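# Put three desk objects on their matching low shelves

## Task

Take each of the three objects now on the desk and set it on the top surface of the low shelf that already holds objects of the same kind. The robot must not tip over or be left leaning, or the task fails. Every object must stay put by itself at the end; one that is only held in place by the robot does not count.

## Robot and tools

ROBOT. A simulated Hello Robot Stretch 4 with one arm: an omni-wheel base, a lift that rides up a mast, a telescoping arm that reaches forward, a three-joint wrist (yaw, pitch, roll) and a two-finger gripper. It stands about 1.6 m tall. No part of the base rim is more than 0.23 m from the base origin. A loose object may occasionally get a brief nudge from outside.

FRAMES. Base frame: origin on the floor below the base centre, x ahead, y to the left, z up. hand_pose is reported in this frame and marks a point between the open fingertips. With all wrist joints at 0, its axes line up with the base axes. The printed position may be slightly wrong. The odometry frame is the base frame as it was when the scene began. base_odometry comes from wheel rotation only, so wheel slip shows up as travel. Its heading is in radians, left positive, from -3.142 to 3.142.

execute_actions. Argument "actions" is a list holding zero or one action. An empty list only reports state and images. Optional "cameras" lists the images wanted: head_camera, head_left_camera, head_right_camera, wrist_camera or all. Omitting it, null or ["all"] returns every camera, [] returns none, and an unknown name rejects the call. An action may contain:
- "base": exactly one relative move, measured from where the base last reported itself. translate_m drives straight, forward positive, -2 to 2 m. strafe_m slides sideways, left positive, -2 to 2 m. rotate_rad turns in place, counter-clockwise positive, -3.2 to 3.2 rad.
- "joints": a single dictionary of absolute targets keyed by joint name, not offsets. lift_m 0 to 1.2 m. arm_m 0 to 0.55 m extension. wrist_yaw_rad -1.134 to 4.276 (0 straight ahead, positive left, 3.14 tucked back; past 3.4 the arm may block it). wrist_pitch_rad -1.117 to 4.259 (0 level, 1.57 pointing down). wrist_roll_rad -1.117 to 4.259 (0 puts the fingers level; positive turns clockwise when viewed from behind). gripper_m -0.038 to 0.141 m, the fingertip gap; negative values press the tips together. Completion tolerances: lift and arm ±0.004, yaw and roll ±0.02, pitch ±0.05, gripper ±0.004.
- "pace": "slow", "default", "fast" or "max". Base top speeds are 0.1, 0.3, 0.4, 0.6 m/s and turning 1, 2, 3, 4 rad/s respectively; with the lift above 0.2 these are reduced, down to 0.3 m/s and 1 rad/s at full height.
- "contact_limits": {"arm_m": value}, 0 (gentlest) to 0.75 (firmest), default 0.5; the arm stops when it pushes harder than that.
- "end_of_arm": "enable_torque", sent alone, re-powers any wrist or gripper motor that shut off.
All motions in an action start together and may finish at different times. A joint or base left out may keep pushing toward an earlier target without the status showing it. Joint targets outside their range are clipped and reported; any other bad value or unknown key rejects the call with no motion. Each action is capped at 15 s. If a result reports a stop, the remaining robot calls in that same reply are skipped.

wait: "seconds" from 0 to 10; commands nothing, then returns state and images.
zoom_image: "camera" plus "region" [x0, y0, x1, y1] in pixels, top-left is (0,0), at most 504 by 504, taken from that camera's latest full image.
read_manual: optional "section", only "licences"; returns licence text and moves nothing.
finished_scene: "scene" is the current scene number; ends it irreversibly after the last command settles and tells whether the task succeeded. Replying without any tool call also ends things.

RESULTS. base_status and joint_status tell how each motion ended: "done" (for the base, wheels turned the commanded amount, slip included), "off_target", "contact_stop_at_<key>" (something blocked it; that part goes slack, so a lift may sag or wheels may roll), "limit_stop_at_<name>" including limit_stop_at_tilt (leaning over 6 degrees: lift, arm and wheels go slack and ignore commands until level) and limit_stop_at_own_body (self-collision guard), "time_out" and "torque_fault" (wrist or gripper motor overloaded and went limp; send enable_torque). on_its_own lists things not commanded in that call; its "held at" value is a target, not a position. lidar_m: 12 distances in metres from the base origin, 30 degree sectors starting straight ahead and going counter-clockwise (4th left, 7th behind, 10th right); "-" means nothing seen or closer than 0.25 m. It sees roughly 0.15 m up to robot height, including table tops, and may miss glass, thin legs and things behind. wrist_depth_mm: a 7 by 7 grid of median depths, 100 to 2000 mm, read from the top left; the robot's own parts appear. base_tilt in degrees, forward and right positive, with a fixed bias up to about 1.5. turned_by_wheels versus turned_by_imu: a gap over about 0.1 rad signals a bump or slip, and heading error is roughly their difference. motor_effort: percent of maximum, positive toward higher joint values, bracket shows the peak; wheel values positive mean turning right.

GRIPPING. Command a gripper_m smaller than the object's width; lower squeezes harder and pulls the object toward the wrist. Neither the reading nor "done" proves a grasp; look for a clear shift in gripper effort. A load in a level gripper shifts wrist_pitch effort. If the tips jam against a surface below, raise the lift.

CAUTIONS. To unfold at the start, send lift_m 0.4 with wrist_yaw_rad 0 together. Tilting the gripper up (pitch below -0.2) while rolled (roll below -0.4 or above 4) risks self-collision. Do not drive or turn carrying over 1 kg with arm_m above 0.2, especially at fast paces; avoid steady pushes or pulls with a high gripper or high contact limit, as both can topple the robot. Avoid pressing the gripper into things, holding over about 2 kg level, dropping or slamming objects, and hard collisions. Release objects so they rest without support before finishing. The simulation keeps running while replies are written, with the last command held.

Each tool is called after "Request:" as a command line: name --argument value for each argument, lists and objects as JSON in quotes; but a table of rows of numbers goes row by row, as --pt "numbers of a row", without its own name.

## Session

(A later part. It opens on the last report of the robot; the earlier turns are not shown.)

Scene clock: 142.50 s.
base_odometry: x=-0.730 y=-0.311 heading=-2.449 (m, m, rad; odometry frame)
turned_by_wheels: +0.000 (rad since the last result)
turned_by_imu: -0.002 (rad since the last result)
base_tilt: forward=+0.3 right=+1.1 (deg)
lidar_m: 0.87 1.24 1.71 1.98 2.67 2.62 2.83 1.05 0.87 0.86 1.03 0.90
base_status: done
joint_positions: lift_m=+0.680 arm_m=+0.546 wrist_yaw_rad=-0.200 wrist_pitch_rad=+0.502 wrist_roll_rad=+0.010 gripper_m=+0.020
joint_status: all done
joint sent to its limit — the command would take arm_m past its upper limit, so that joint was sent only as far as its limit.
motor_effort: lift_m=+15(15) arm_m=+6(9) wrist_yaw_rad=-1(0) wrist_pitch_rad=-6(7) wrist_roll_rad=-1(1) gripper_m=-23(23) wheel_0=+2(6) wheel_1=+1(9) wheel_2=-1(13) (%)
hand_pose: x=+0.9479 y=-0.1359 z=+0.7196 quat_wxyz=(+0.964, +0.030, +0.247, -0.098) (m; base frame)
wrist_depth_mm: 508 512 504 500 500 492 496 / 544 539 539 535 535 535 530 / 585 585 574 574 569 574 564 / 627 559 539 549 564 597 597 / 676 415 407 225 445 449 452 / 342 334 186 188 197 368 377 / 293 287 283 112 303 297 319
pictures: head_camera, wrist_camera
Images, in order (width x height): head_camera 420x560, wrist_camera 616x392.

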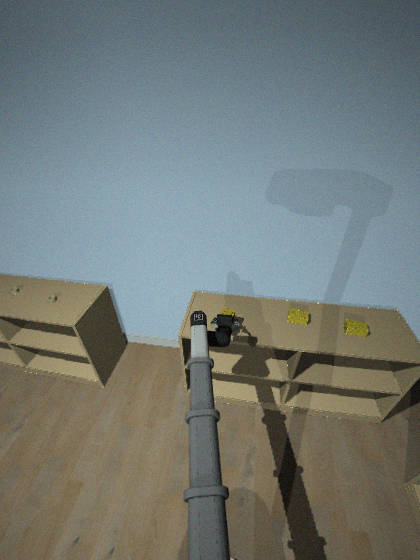

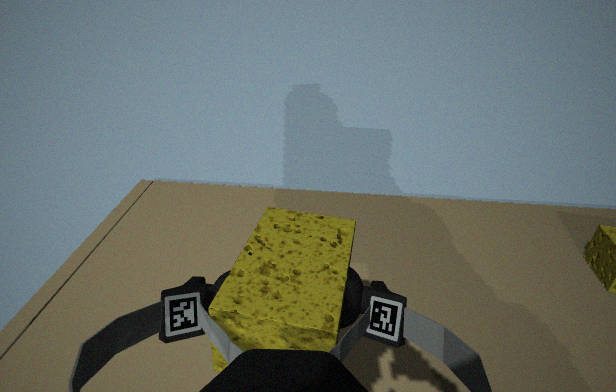

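Request:
execute_actions --actions '[{"base":{"translate_m":0.09},"joints":{"lift_m":0.608},"pace":"slow"}]' --cameras '[]'

Request:
execute_actions --actions '[{"joints":{"gripper_m":0.12}}]' --cameras '[]'

Request:
execute_actions --actions '[{"joints":{"lift_m":0.76,"arm_m":0.1},"pace":"fast"}]' --cameras '["wrist_camera"]'

Request:
execute_actions --actions '[{"base":{"rotate_rad":2.965},"joints":{"wrist_yaw_rad":-0.08},"pace":"fast"}]' --cameras '[]'

Request:
execute_actions --actions '[{"base":{"translate_m":2.0},"joints":{"arm_m":0.35},"pace":"fast"}]' --cameras '["head_camera","wrist_camera"]'

Scene clock: 217.03 s.
base_odometry: x=-0.799 y=-0.369 heading=-2.449 (m, m, rad; odometry frame)
turned_by_wheels: +0.000 (rad since the last result)
turned_by_imu: +0.000 (rad since the last result)
base_tilt: forward=+0.2 right=+1.1 (deg)
lidar_m: 0.81 1.13 1.52 1.99 2.72 2.73 2.95 1.06 0.91 0.88 0.96 0.80
base_status: done
joint_positions: lift_m=+0.608 arm_m=+0.546 wrist_yaw_rad=-0.200 wrist_pitch_rad=+0.502 wrist_roll_rad=+0.010 gripper_m=+0.020
joint_status: all done
motor_effort: lift_m=+15(16) arm_m=+6(6) wrist_yaw_rad=-2(2) wrist_pitch_rad=-6(6) wrist_roll_rad=-1(1) gripper_m=-22(22) wheel_0=+2(4) wheel_1=+5(5) wheel_2=-4(9) (%)
hand_pose: x=+0.9479 y=-0.1359 z=+0.6477 quat_wxyz=(+0.964, +0.030, +0.247, -0.098) (m; base frame)
wrist_depth_mm: 424 424 421 421 421 418 415 / 452 455 452 445 445 449 442 / 488 477 484 480 480 477 477 / 525 377 389 399 410 418 430 / 297 301 297 225 322 327 332 / 247 241 186 187 197 268 273 / 212 209 205 112 219 216 231
pictures: none
No camera images: the call's "cameras" was empty. Leave "cameras" out to get every camera's image.

Scene clock: 218.90 s.
base_odometry: x=-0.799 y=-0.369 heading=-2.449 (m, m, rad; odometry frame)
turned_by_wheels: +0.000 (rad since the last result)
turned_by_imu: +0.000 (rad since the last result)
base_tilt: forward=+0.3 right=+1.1 (deg)
lidar_m: 0.81 1.17 1.51 1.98 2.73 2.76 2.98 1.07 0.89 0.89 0.96 0.77
base_status: not commanded
joint_positions: lift_m=+0.608 arm_m=+0.546 wrist_yaw_rad=-0.200 wrist_pitch_rad=+0.502 wrist_roll_rad=+0.010 gripper_m=+0.120
joint_status: all done
motor_effort: lift_m=+14(15) arm_m=+6(6) wrist_yaw_rad=-3(0) wrist_pitch_rad=-6(6) wrist_roll_rad=-1(1) gripper_m=+0(20) wheel_0=+1(2) wheel_1=+4(4) wheel_2=-4(4) (%)
hand_pose: x=+0.9479 y=-0.1359 z=+0.6477 quat_wxyz=(+0.964, +0.030, +0.247, -0.098) (m; base frame)
wrist_depth_mm: 427 427 421 421 415 418 415 / 452 455 449 445 449 445 442 / 488 480 484 484 480 477 473 / 521 379 389 399 410 421 433 / 298 303 307 240 319 329 334 / 247 205 201 200 204 268 274 / 213 212 213 112 224 222 231
pictures: none
No camera images: the call's "cameras" was empty. Leave "cameras" out to get every camera's image.

Scene clock: 220.90 s.
base_odometry: x=-0.799 y=-0.369 heading=-2.449 (m, m, rad; odometry frame)
turned_by_wheels: +0.000 (rad since the last result)
turned_by_imu: +0.000 (rad since the last result)
base_tilt: forward=+0.3 right=+1.1 (deg)
lidar_m: 0.78 1.17 1.51 2.01 2.70 2.72 2.93 1.09 0.88 0.87 0.93 0.80
base_status: not commanded
joint_positions: lift_m=+0.760 arm_m=+0.101 wrist_yaw_rad=-0.200 wrist_pitch_rad=+0.502 wrist_roll_rad=+0.010 gripper_m=+0.120
joint_status: all done
motor_effort: lift_m=+20(14) arm_m=-7(7) wrist_yaw_rad=+2(3) wrist_pitch_rad=-7(6) wrist_roll_rad=-1(1) gripper_m=+1(1) wheel_0=+1(2) wheel_1=+4(4) wheel_2=-4(4) (%)
hand_pose: x=+0.5025 y=-0.1360 z=+0.7992 quat_wxyz=(+0.964, +0.030, +0.247, -0.098) (m; base frame)
wrist_depth_mm: 831 842 831 831 820 820 831 / 891 904 904 878 891 878 866 / 960 946 931 931 917 931 946 / 1060 750 668 723 750 723 768 / 1160 603 917 627 627 621 627 / 1205 204 798 854 204 809 878 / 1078 778 741 112 750 732 768
pictures: wrist_camera
Images, in order (width x height): wrist_camera 616x392.

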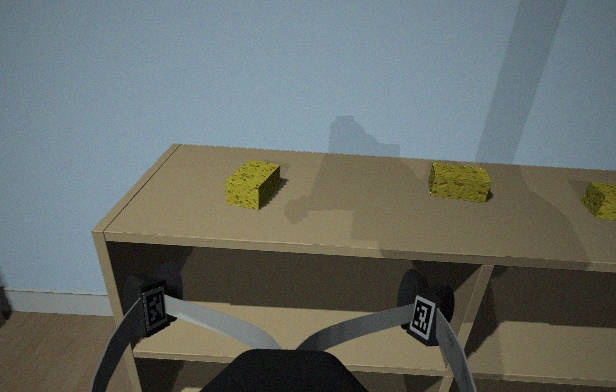

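Scene clock: 223.47 s.
base_odometry: x=-0.799 y=-0.369 heading=+0.516 (m, m, rad; odometry frame)
turned_by_wheels: +2.964 (rad since the last result)
turned_by_imu: +2.947 (rad since the last result)
base_tilt: forward=+0.3 right=+1.1 (deg)
lidar_m: 2.68 1.82 0.91 0.87 0.96 0.83 0.80 0.86 1.19 1.97 2.52 2.78
base_status: done
joint_positions: lift_m=+0.760 arm_m=+0.101 wrist_yaw_rad=-0.080 wrist_pitch_rad=+0.502 wrist_roll_rad=+0.010 gripper_m=+0.120
joint_status: all done
motor_effort: lift_m=+20(20) arm_m=-7(7) wrist_yaw_rad=+2(6) wrist_pitch_rad=-6(7) wrist_roll_rad=-1(1) gripper_m=+0(0) wheel_0=-1(9) wheel_1=-4(9) wheel_2=-3(12) (%)
hand_pose: x=+0.5172 y=-0.1073 z=+0.7992 quat_wxyz=(+0.968, +0.015, +0.248, -0.040) (m; base frame)
wrist_depth_mm: - - - - - - - / - - - - - - - / - - - - - - - / 1863 1921 1983 - - - - / 1499 1537 1576 1618 1618 1661 1661 / 1281 205 1255 1336 219 1336 1397 / 1078 1078 1118 112 1138 1118 1160
pictures: none
No camera images: the call's "cameras" was empty. Leave "cameras" out to get every camera's image.

Scene clock: 229.87 s.
base_odometry: x=+0.941 y=+0.618 heading=+0.516 (m, m, rad; odometry frame)
turned_by_wheels: +0.000 (rad since the last result)
turned_by_imu: -0.003 (rad since the last result)
base_tilt: forward=+0.3 right=+1.1 (deg)
lidar_m: 0.69 0.71 1.26 1.22 1.30 1.52 2.87 2.94 2.50 2.45 0.99 0.72
base_status: done
joint_positions: lift_m=+0.760 arm_m=+0.349 wrist_yaw_rad=-0.080 wrist_pitch_rad=+0.502 wrist_roll_rad=+0.010 gripper_m=+0.120
joint_status: all done
motor_effort: lift_m=+20(20) arm_m=+6(8) wrist_yaw_rad=-3(1) wrist_pitch_rad=-5(7) wrist_roll_rad=-1(1) gripper_m=+1(1) wheel_0=+0(4) wheel_1=+2(12) wheel_2=-3(16) (%)
hand_pose: x=+0.7649 y=-0.1073 z=+0.7992 quat_wxyz=(+0.968, +0.015, +0.248, -0.040) (m; base frame)
wrist_depth_mm: 854 866 866 878 878 904 917 / 891 904 917 917 917 946 960 / 591 621 640 668 691 715 741 / 449 466 477 488 496 508 521 / 364 368 377 384 392 399 410 / 303 204 301 317 204 327 334 / 258 259 265 112 272 271 281
pictures: head_camera, wrist_camera
Images, in order (width x height): head_camera 420x560, wrist_camera 616x392.

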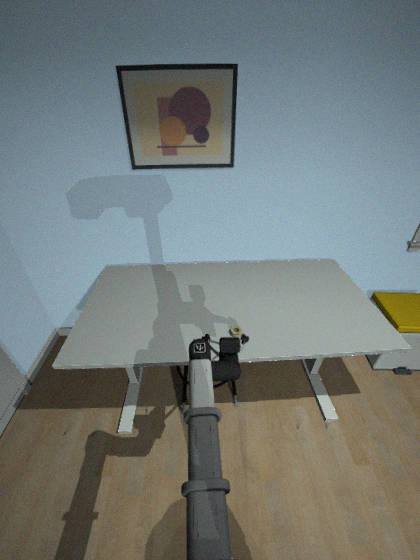

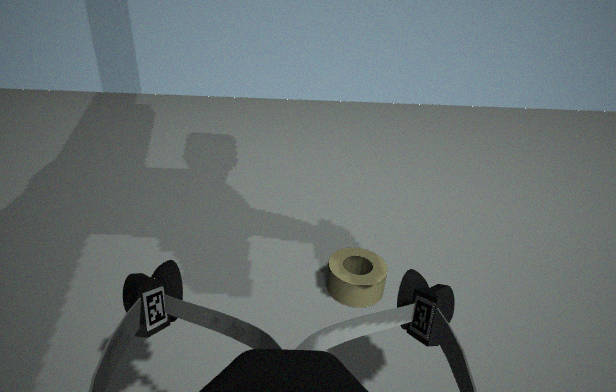

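Request:
execute_actions --actions '[{"base":{"strafe_m":-0.057},"joints":{"arm_m":0.38}}]' --cameras '[]'

Request:
execute_actions --actions '[{"joints":{"arm_m":0.43,"lift_m":0.707}}]' --cameras '["wrist_camera"]'

Scene clock: 235.67 s.
base_odometry: x=+0.969 y=+0.568 heading=+0.515 (m, m, rad; odometry frame)
turned_by_wheels: +0.000 (rad since the last result)
turned_by_imu: +0.000 (rad since the last result)
base_tilt: forward=+0.3 right=+1.1 (deg)
lidar_m: 0.70 0.74 1.31 1.27 1.36 1.55 2.86 2.75 2.49 2.41 1.02 0.69
base_status: done
joint_positions: lift_m=+0.760 arm_m=+0.379 wrist_yaw_rad=-0.080 wrist_pitch_rad=+0.502 wrist_roll_rad=+0.010 gripper_m=+0.120
joint_status: all done
motor_effort: lift_m=+20(20) arm_m=+6(8) wrist_yaw_rad=+1(0) wrist_pitch_rad=-6(6) wrist_roll_rad=-1(0) gripper_m=+0(1) wheel_0=-1(8) wheel_1=-2(11) wheel_2=+0(2) (%)
hand_pose: x=+0.7948 y=-0.1073 z=+0.7992 quat_wxyz=(+0.968, +0.015, +0.248, -0.040) (m; base frame)
wrist_depth_mm: 820 820 842 842 842 866 866 / 854 878 891 891 904 917 931 / 603 621 640 668 683 707 732 / 452 462 477 488 500 512 525 / 362 368 379 384 392 399 407 / 303 204 303 293 204 327 334 / 259 259 266 112 273 271 282
pictures: none
No camera images: the call's "cameras" was empty. Leave "cameras" out to get every camera's image.

Scene clock: 236.80 s.
base_odometry: x=+0.969 y=+0.568 heading=+0.515 (m, m, rad; odometry frame)
turned_by_wheels: +0.000 (rad since the last result)
turned_by_imu: +0.000 (rad since the last result)
base_tilt: forward=+0.3 right=+1.1 (deg)
lidar_m: 0.69 0.73 1.31 1.26 1.37 1.51 2.85 2.74 2.48 2.40 0.98 0.72
base_status: not commanded
joint_positions: lift_m=+0.707 arm_m=+0.429 wrist_yaw_rad=-0.080 wrist_pitch_rad=+0.502 wrist_roll_rad=+0.010 gripper_m=+0.120
joint_status: all done
motor_effort: lift_m=+14(24) arm_m=+7(8) wrist_yaw_rad=-2(1) wrist_pitch_rad=-6(6) wrist_roll_rad=-1(0) gripper_m=+0(0) wheel_0=-1(0) wheel_1=-1(2) wheel_2=+0(0) (%)
hand_pose: x=+0.8448 y=-0.1073 z=+0.7467 quat_wxyz=(+0.968, +0.015, +0.248, -0.040) (m; base frame)
wrist_depth_mm: 778 788 788 798 809 831 820 / 699 732 768 831 842 842 866 / 462 477 492 512 530 554 569 / 349 357 366 375 387 394 407 / 281 285 290 297 303 309 314 / 234 204 225 217 204 251 257 / 201 200 206 112 211 209 217
pictures: wrist_camera
Images, in order (width x height): wrist_camera 616x392.

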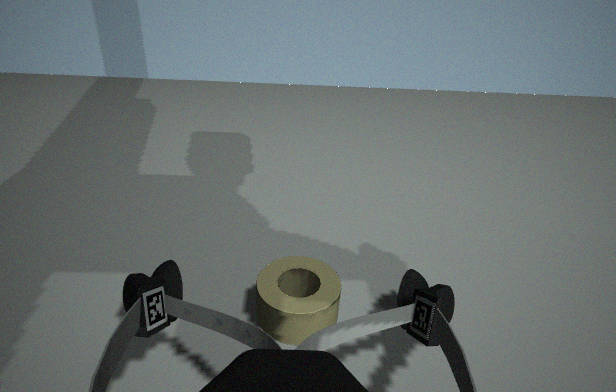

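Request:
execute_actions --actions '[{"joints":{"gripper_m":0.01,"arm_m":0.438}}]' --cameras '[]'

Request:
execute_actions --actions '[{"joints":{"lift_m":0.77}}]' --cameras '["wrist_camera"]'

Request:
execute_actions --actions '[{"base":{"rotate_rad":-2.81},"joints":{"arm_m":0.1},"pace":"fast"}]' --cameras '[]'

Request:
execute_actions --actions '[{"base":{"translate_m":2.0},"joints":{"lift_m":0.68,"arm_m":0.545},"pace":"fast"}]' --cameras '["head_camera","wrist_camera"]'

Scene clock: 248.13 s.
base_odometry: x=+0.969 y=+0.568 heading=+0.515 (m, m, rad; odometry frame)
turned_by_wheels: +0.000 (rad since the last result)
turned_by_imu: +0.000 (rad since the last result)
base_tilt: forward=+0.3 right=+1.1 (deg)
lidar_m: 0.68 0.72 1.29 1.27 1.36 1.56 2.88 2.78 2.46 2.41 1.00 0.69
base_status: not commanded
joint_positions: lift_m=+0.707 arm_m=+0.437 wrist_yaw_rad=-0.080 wrist_pitch_rad=+0.502 wrist_roll_rad=+0.010 gripper_m=+0.010
joint_status: all done
motor_effort: lift_m=+14(14) arm_m=+7(6) wrist_yaw_rad=+1(0) wrist_pitch_rad=-6(5) wrist_roll_rad=-1(1) gripper_m=-21(21) wheel_0=-1(1) wheel_1=-2(2) wheel_2=+0(0) (%)
hand_pose: x=+0.8528 y=-0.1074 z=+0.7468 quat_wxyz=(+0.968, +0.015, +0.248, -0.040) (m; base frame)
wrist_depth_mm: 768 778 788 788 798 798 798 / 691 732 759 820 831 842 842 / 462 480 496 512 530 549 574 / 349 357 366 377 387 397 407 / 279 285 290 298 303 307 314 / 234 237 193 205 192 254 257 / 200 193 205 112 206 204 216
pictures: none
No camera images: the call's "cameras" was empty. Leave "cameras" out to get every camera's image.

Scene clock: 249.33 s.
base_odometry: x=+0.969 y=+0.568 heading=+0.515 (m, m, rad; odometry frame)
turned_by_wheels: +0.000 (rad since the last result)
turned_by_imu: +0.000 (rad since the last result)
base_tilt: forward=+0.3 right=+1.1 (deg)
lidar_m: 0.66 0.72 1.31 1.27 1.38 1.54 2.88 2.78 2.50 2.41 1.01 0.70
base_status: not commanded
joint_positions: lift_m=+0.770 arm_m=+0.437 wrist_yaw_rad=-0.080 wrist_pitch_rad=+0.502 wrist_roll_rad=+0.010 gripper_m=+0.010
joint_status: all done
motor_effort: lift_m=+21(22) arm_m=+7(7) wrist_yaw_rad=+0(1) wrist_pitch_rad=-6(6) wrist_roll_rad=-1(1) gripper_m=-22(21) wheel_0=-1(1) wheel_1=-2(2) wheel_2=+0(0) (%)
hand_pose: x=+0.8528 y=-0.1074 z=+0.8092 quat_wxyz=(+0.968, +0.015, +0.248, -0.040) (m; base frame)
wrist_depth_mm: 768 788 778 788 798 809 809 / 820 820 831 854 866 854 866 / 621 640 661 683 723 741 768 / 469 484 496 504 521 530 549 / 377 387 394 402 410 415 427 / 314 320 194 205 192 343 349 / 271 259 276 112 278 276 294
pictures: wrist_camera
Images, in order (width x height): wrist_camera 616x392.

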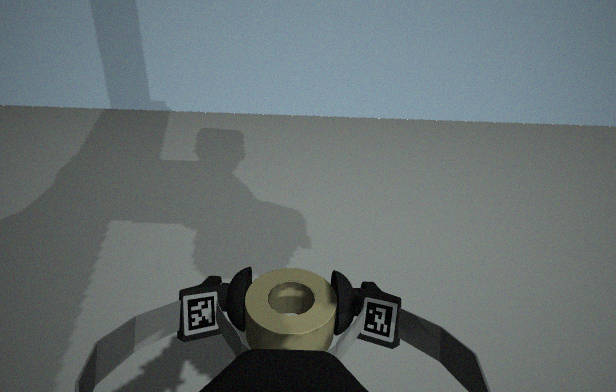

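Scene clock: 251.83 s.
base_odometry: x=+0.969 y=+0.568 heading=-2.294 (m, m, rad; odometry frame)
turned_by_wheels: -2.809 (rad since the last result)
turned_by_imu: -2.793 (rad since the last result)
base_tilt: forward=+0.3 right=+1.1 (deg)
lidar_m: 2.86 2.49 2.40 1.78 0.76 0.67 0.69 0.85 1.26 1.26 1.52 2.23
base_status: done
joint_positions: lift_m=+0.770 arm_m=+0.101 wrist_yaw_rad=-0.080 wrist_pitch_rad=+0.502 wrist_roll_rad=+0.010 gripper_m=+0.010
joint_status: all done
motor_effort: lift_m=+20(21) arm_m=-7(8) wrist_yaw_rad=+0(2) wrist_pitch_rad=-6(6) wrist_roll_rad=-1(1) gripper_m=-21(22) wheel_0=+1(6) wheel_1=+2(10) wheel_2=+3(10) (%)
hand_pose: x=+0.5172 y=-0.1074 z=+0.8092 quat_wxyz=(+0.968, +0.015, +0.248, -0.040) (m; base frame)
wrist_depth_mm: - - - - - - - / - - - - - - - / - - - - - - - / 1921 1983 - - - - - / 1537 1537 1537 1618 1618 1708 1708 / 1281 1308 194 205 192 1397 1397 / 1078 1042 1098 112 1118 1098 1182
pictures: none
No camera images: the call's "cameras" was empty. Leave "cameras" out to get every camera's image.

Scene clock: 258.23 s.
base_odometry: x=-0.354 y=-0.931 heading=-2.294 (m, m, rad; odometry frame)
turned_by_wheels: +0.000 (rad since the last result)
turned_by_imu: -0.002 (rad since the last result)
base_tilt: forward=+0.3 right=+1.1 (deg)
lidar_m: 0.93 1.19 1.30 1.30 2.11 2.59 3.42 2.19 1.55 1.62 1.03 1.01
base_status: done
joint_positions: lift_m=+0.680 arm_m=+0.544 wrist_yaw_rad=-0.080 wrist_pitch_rad=+0.502 wrist_roll_rad=+0.010 gripper_m=+0.010
joint_status: all done
motor_effort: lift_m=+16(20) arm_m=+6(7) wrist_yaw_rad=-3(0) wrist_pitch_rad=-6(7) wrist_roll_rad=-1(2) gripper_m=-21(21) wheel_0=+1(7) wheel_1=+2(6) wheel_2=-2(14) (%)
hand_pose: x=+0.9599 y=-0.1073 z=+0.7196 quat_wxyz=(+0.968, +0.015, +0.248, -0.040) (m; base frame)
wrist_depth_mm: 707 661 615 574 544 517 492 / 768 707 654 615 574 544 517 / 676 707 707 661 615 580 544 / 512 525 535 544 627 615 580 / 410 415 424 433 480 661 615 / 355 345 194 205 191 707 668 / 585 317 309 112 322 741 723
pictures: head_camera, wrist_camera
Images, in order (width x height): head_camera 420x560, wrist_camera 616x392.

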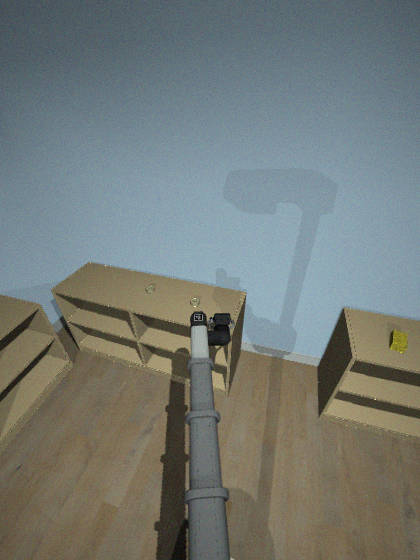

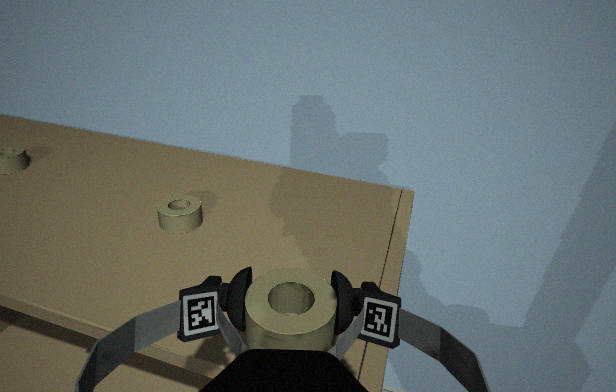

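Request:
execute_actions --actions '[{"base":{"translate_m":0.15},"joints":{"lift_m":0.64}}]' --cameras '[]'

Request:
execute_actions --actions '[{"joints":{"lift_m":0.6},"pace":"slow"}]' --cameras '["wrist_camera"]'

Request:
execute_actions --actions '[{"joints":{"gripper_m":0.08}}]' --cameras '[]'

Request:
execute_actions --actions '[{"joints":{"lift_m":0.68,"arm_m":0.4},"pace":"fast"}]' --cameras '["wrist_camera"]'

Scene clock: 265.73 s.
base_odometry: x=-0.454 y=-1.044 heading=-2.294 (m, m, rad; odometry frame)
turned_by_wheels: +0.000 (rad since the last result)
turned_by_imu: +0.000 (rad since the last result)
base_tilt: forward=+0.3 right=+1.1 (deg)
lidar_m: 0.75 1.00 1.24 1.26 2.08 2.76 3.54 2.29 1.62 1.38 0.90 1.08
base_status: done
joint_positions: lift_m=+0.640 arm_m=+0.544 wrist_yaw_rad=-0.080 wrist_pitch_rad=+0.502 wrist_roll_rad=+0.010 gripper_m=+0.010
joint_status: all done
motor_effort: lift_m=+15(13) arm_m=+6(6) wrist_yaw_rad=-2(2) wrist_pitch_rad=-7(6) wrist_roll_rad=-1(1) gripper_m=-22(22) wheel_0=+0(7) wheel_1=+1(7) wheel_2=-2(15) (%)
hand_pose: x=+0.9599 y=-0.1073 z=+0.6796 quat_wxyz=(+0.968, +0.015, +0.248, -0.040) (m; base frame)
wrist_depth_mm: 539 508 473 439 413 392 373 / 585 539 504 469 442 415 397 / 574 580 544 504 473 442 413 / 430 439 452 466 496 473 442 / 345 327 359 366 373 492 473 / 289 293 194 206 191 530 512 / 247 238 253 112 254 549 549
pictures: none
No camera images: the call's "cameras" was empty. Leave "cameras" out to get every camera's image.

Scene clock: 266.90 s.
base_odometry: x=-0.454 y=-1.044 heading=-2.294 (m, m, rad; odometry frame)
turned_by_wheels: +0.000 (rad since the last result)
turned_by_imu: +0.000 (rad since the last result)
base_tilt: forward=+0.3 right=+1.1 (deg)
lidar_m: 0.79 1.01 1.24 1.27 2.09 2.74 3.55 2.25 1.63 1.42 0.92 1.12
base_status: not commanded
joint_positions: lift_m=+0.600 arm_m=+0.544 wrist_yaw_rad=-0.080 wrist_pitch_rad=+0.502 wrist_roll_rad=+0.010 gripper_m=+0.010
joint_status: all done
motor_effort: lift_m=+14(13) arm_m=+6(6) wrist_yaw_rad=-2(0) wrist_pitch_rad=-6(6) wrist_roll_rad=+0(1) gripper_m=-21(21) wheel_0=+0(0) wheel_1=+1(1) wheel_2=-2(2) (%)
hand_pose: x=+0.9599 y=-0.1073 z=+0.6396 quat_wxyz=(+0.968, +0.015, +0.248, -0.040) (m; base frame)
wrist_depth_mm: 539 504 469 439 413 392 375 / 585 549 504 469 442 415 394 / 469 488 521 500 473 442 418 / 355 364 373 379 392 462 445 / 283 276 296 301 307 484 473 / 237 240 194 205 192 276 504 / 204 195 208 112 209 213 549
pictures: wrist_camera
Images, in order (width x height): wrist_camera 616x392.

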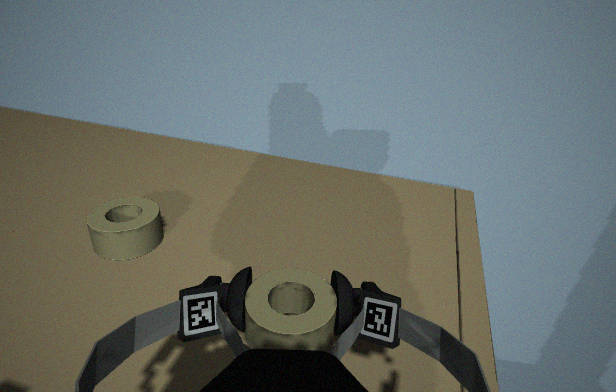

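Scene clock: 268.40 s.
base_odometry: x=-0.454 y=-1.044 heading=-2.294 (m, m, rad; odometry frame)
turned_by_wheels: +0.000 (rad since the last result)
turned_by_imu: +0.000 (rad since the last result)
base_tilt: forward=+0.3 right=+1.1 (deg)
lidar_m: 0.78 0.97 1.23 1.24 2.08 2.69 3.53 2.27 1.64 1.40 0.91 1.10
base_status: not commanded
joint_positions: lift_m=+0.600 arm_m=+0.544 wrist_yaw_rad=-0.080 wrist_pitch_rad=+0.502 wrist_roll_rad=+0.010 gripper_m=+0.080
joint_status: all done
motor_effort: lift_m=+15(15) arm_m=+6(6) wrist_yaw_rad=-1(1) wrist_pitch_rad=-6(7) wrist_roll_rad=-1(1) gripper_m=-1(22) wheel_0=+0(0) wheel_1=+1(1) wheel_2=-3(2) (%)
hand_pose: x=+0.9599 y=-0.1073 z=+0.6396 quat_wxyz=(+0.968, +0.015, +0.248, -0.040) (m; base frame)
wrist_depth_mm: 544 504 469 439 415 392 375 / 585 549 504 469 442 415 394 / 469 488 521 500 469 439 415 / 353 362 373 379 392 462 442 / 282 277 294 301 307 484 477 / 237 233 210 224 202 276 508 / 204 200 209 112 209 225 549
pictures: none
No camera images: the call's "cameras" was empty. Leave "cameras" out to get every camera's image.

Scene clock: 269.67 s.
base_odometry: x=-0.454 y=-1.044 heading=-2.294 (m, m, rad; odometry frame)
turned_by_wheels: +0.000 (rad since the last result)
turned_by_imu: +0.000 (rad since the last result)
base_tilt: forward=+0.3 right=+1.1 (deg)
lidar_m: 0.80 1.00 1.22 1.25 2.06 2.75 3.55 2.24 1.63 1.42 0.92 1.12
base_status: not commanded
joint_positions: lift_m=+0.680 arm_m=+0.401 wrist_yaw_rad=-0.080 wrist_pitch_rad=+0.502 wrist_roll_rad=+0.010 gripper_m=+0.080
joint_status: all done
motor_effort: lift_m=+20(23) arm_m=-7(6) wrist_yaw_rad=+0(1) wrist_pitch_rad=-6(7) wrist_roll_rad=-1(0) gripper_m=-2(1) wheel_0=+0(0) wheel_1=+1(1) wheel_2=-2(3) (%)
hand_pose: x=+0.8172 y=-0.1074 z=+0.7192 quat_wxyz=(+0.968, +0.015, +0.248, -0.040) (m; base frame)
wrist_depth_mm: 707 647 603 569 535 508 484 / 759 707 654 603 574 535 512 / 676 715 691 654 609 569 539 / 512 521 539 554 615 615 574 / 407 418 424 418 480 661 609 / 353 336 216 359 202 707 661 / 591 317 304 112 322 750 715
pictures: wrist_camera
Images, in order (width x height): wrist_camera 616x392.

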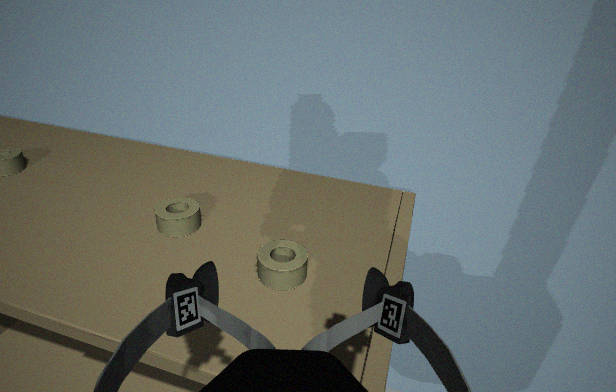

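Request:
finished_scene --scene 2

The scene is finished: the task was done.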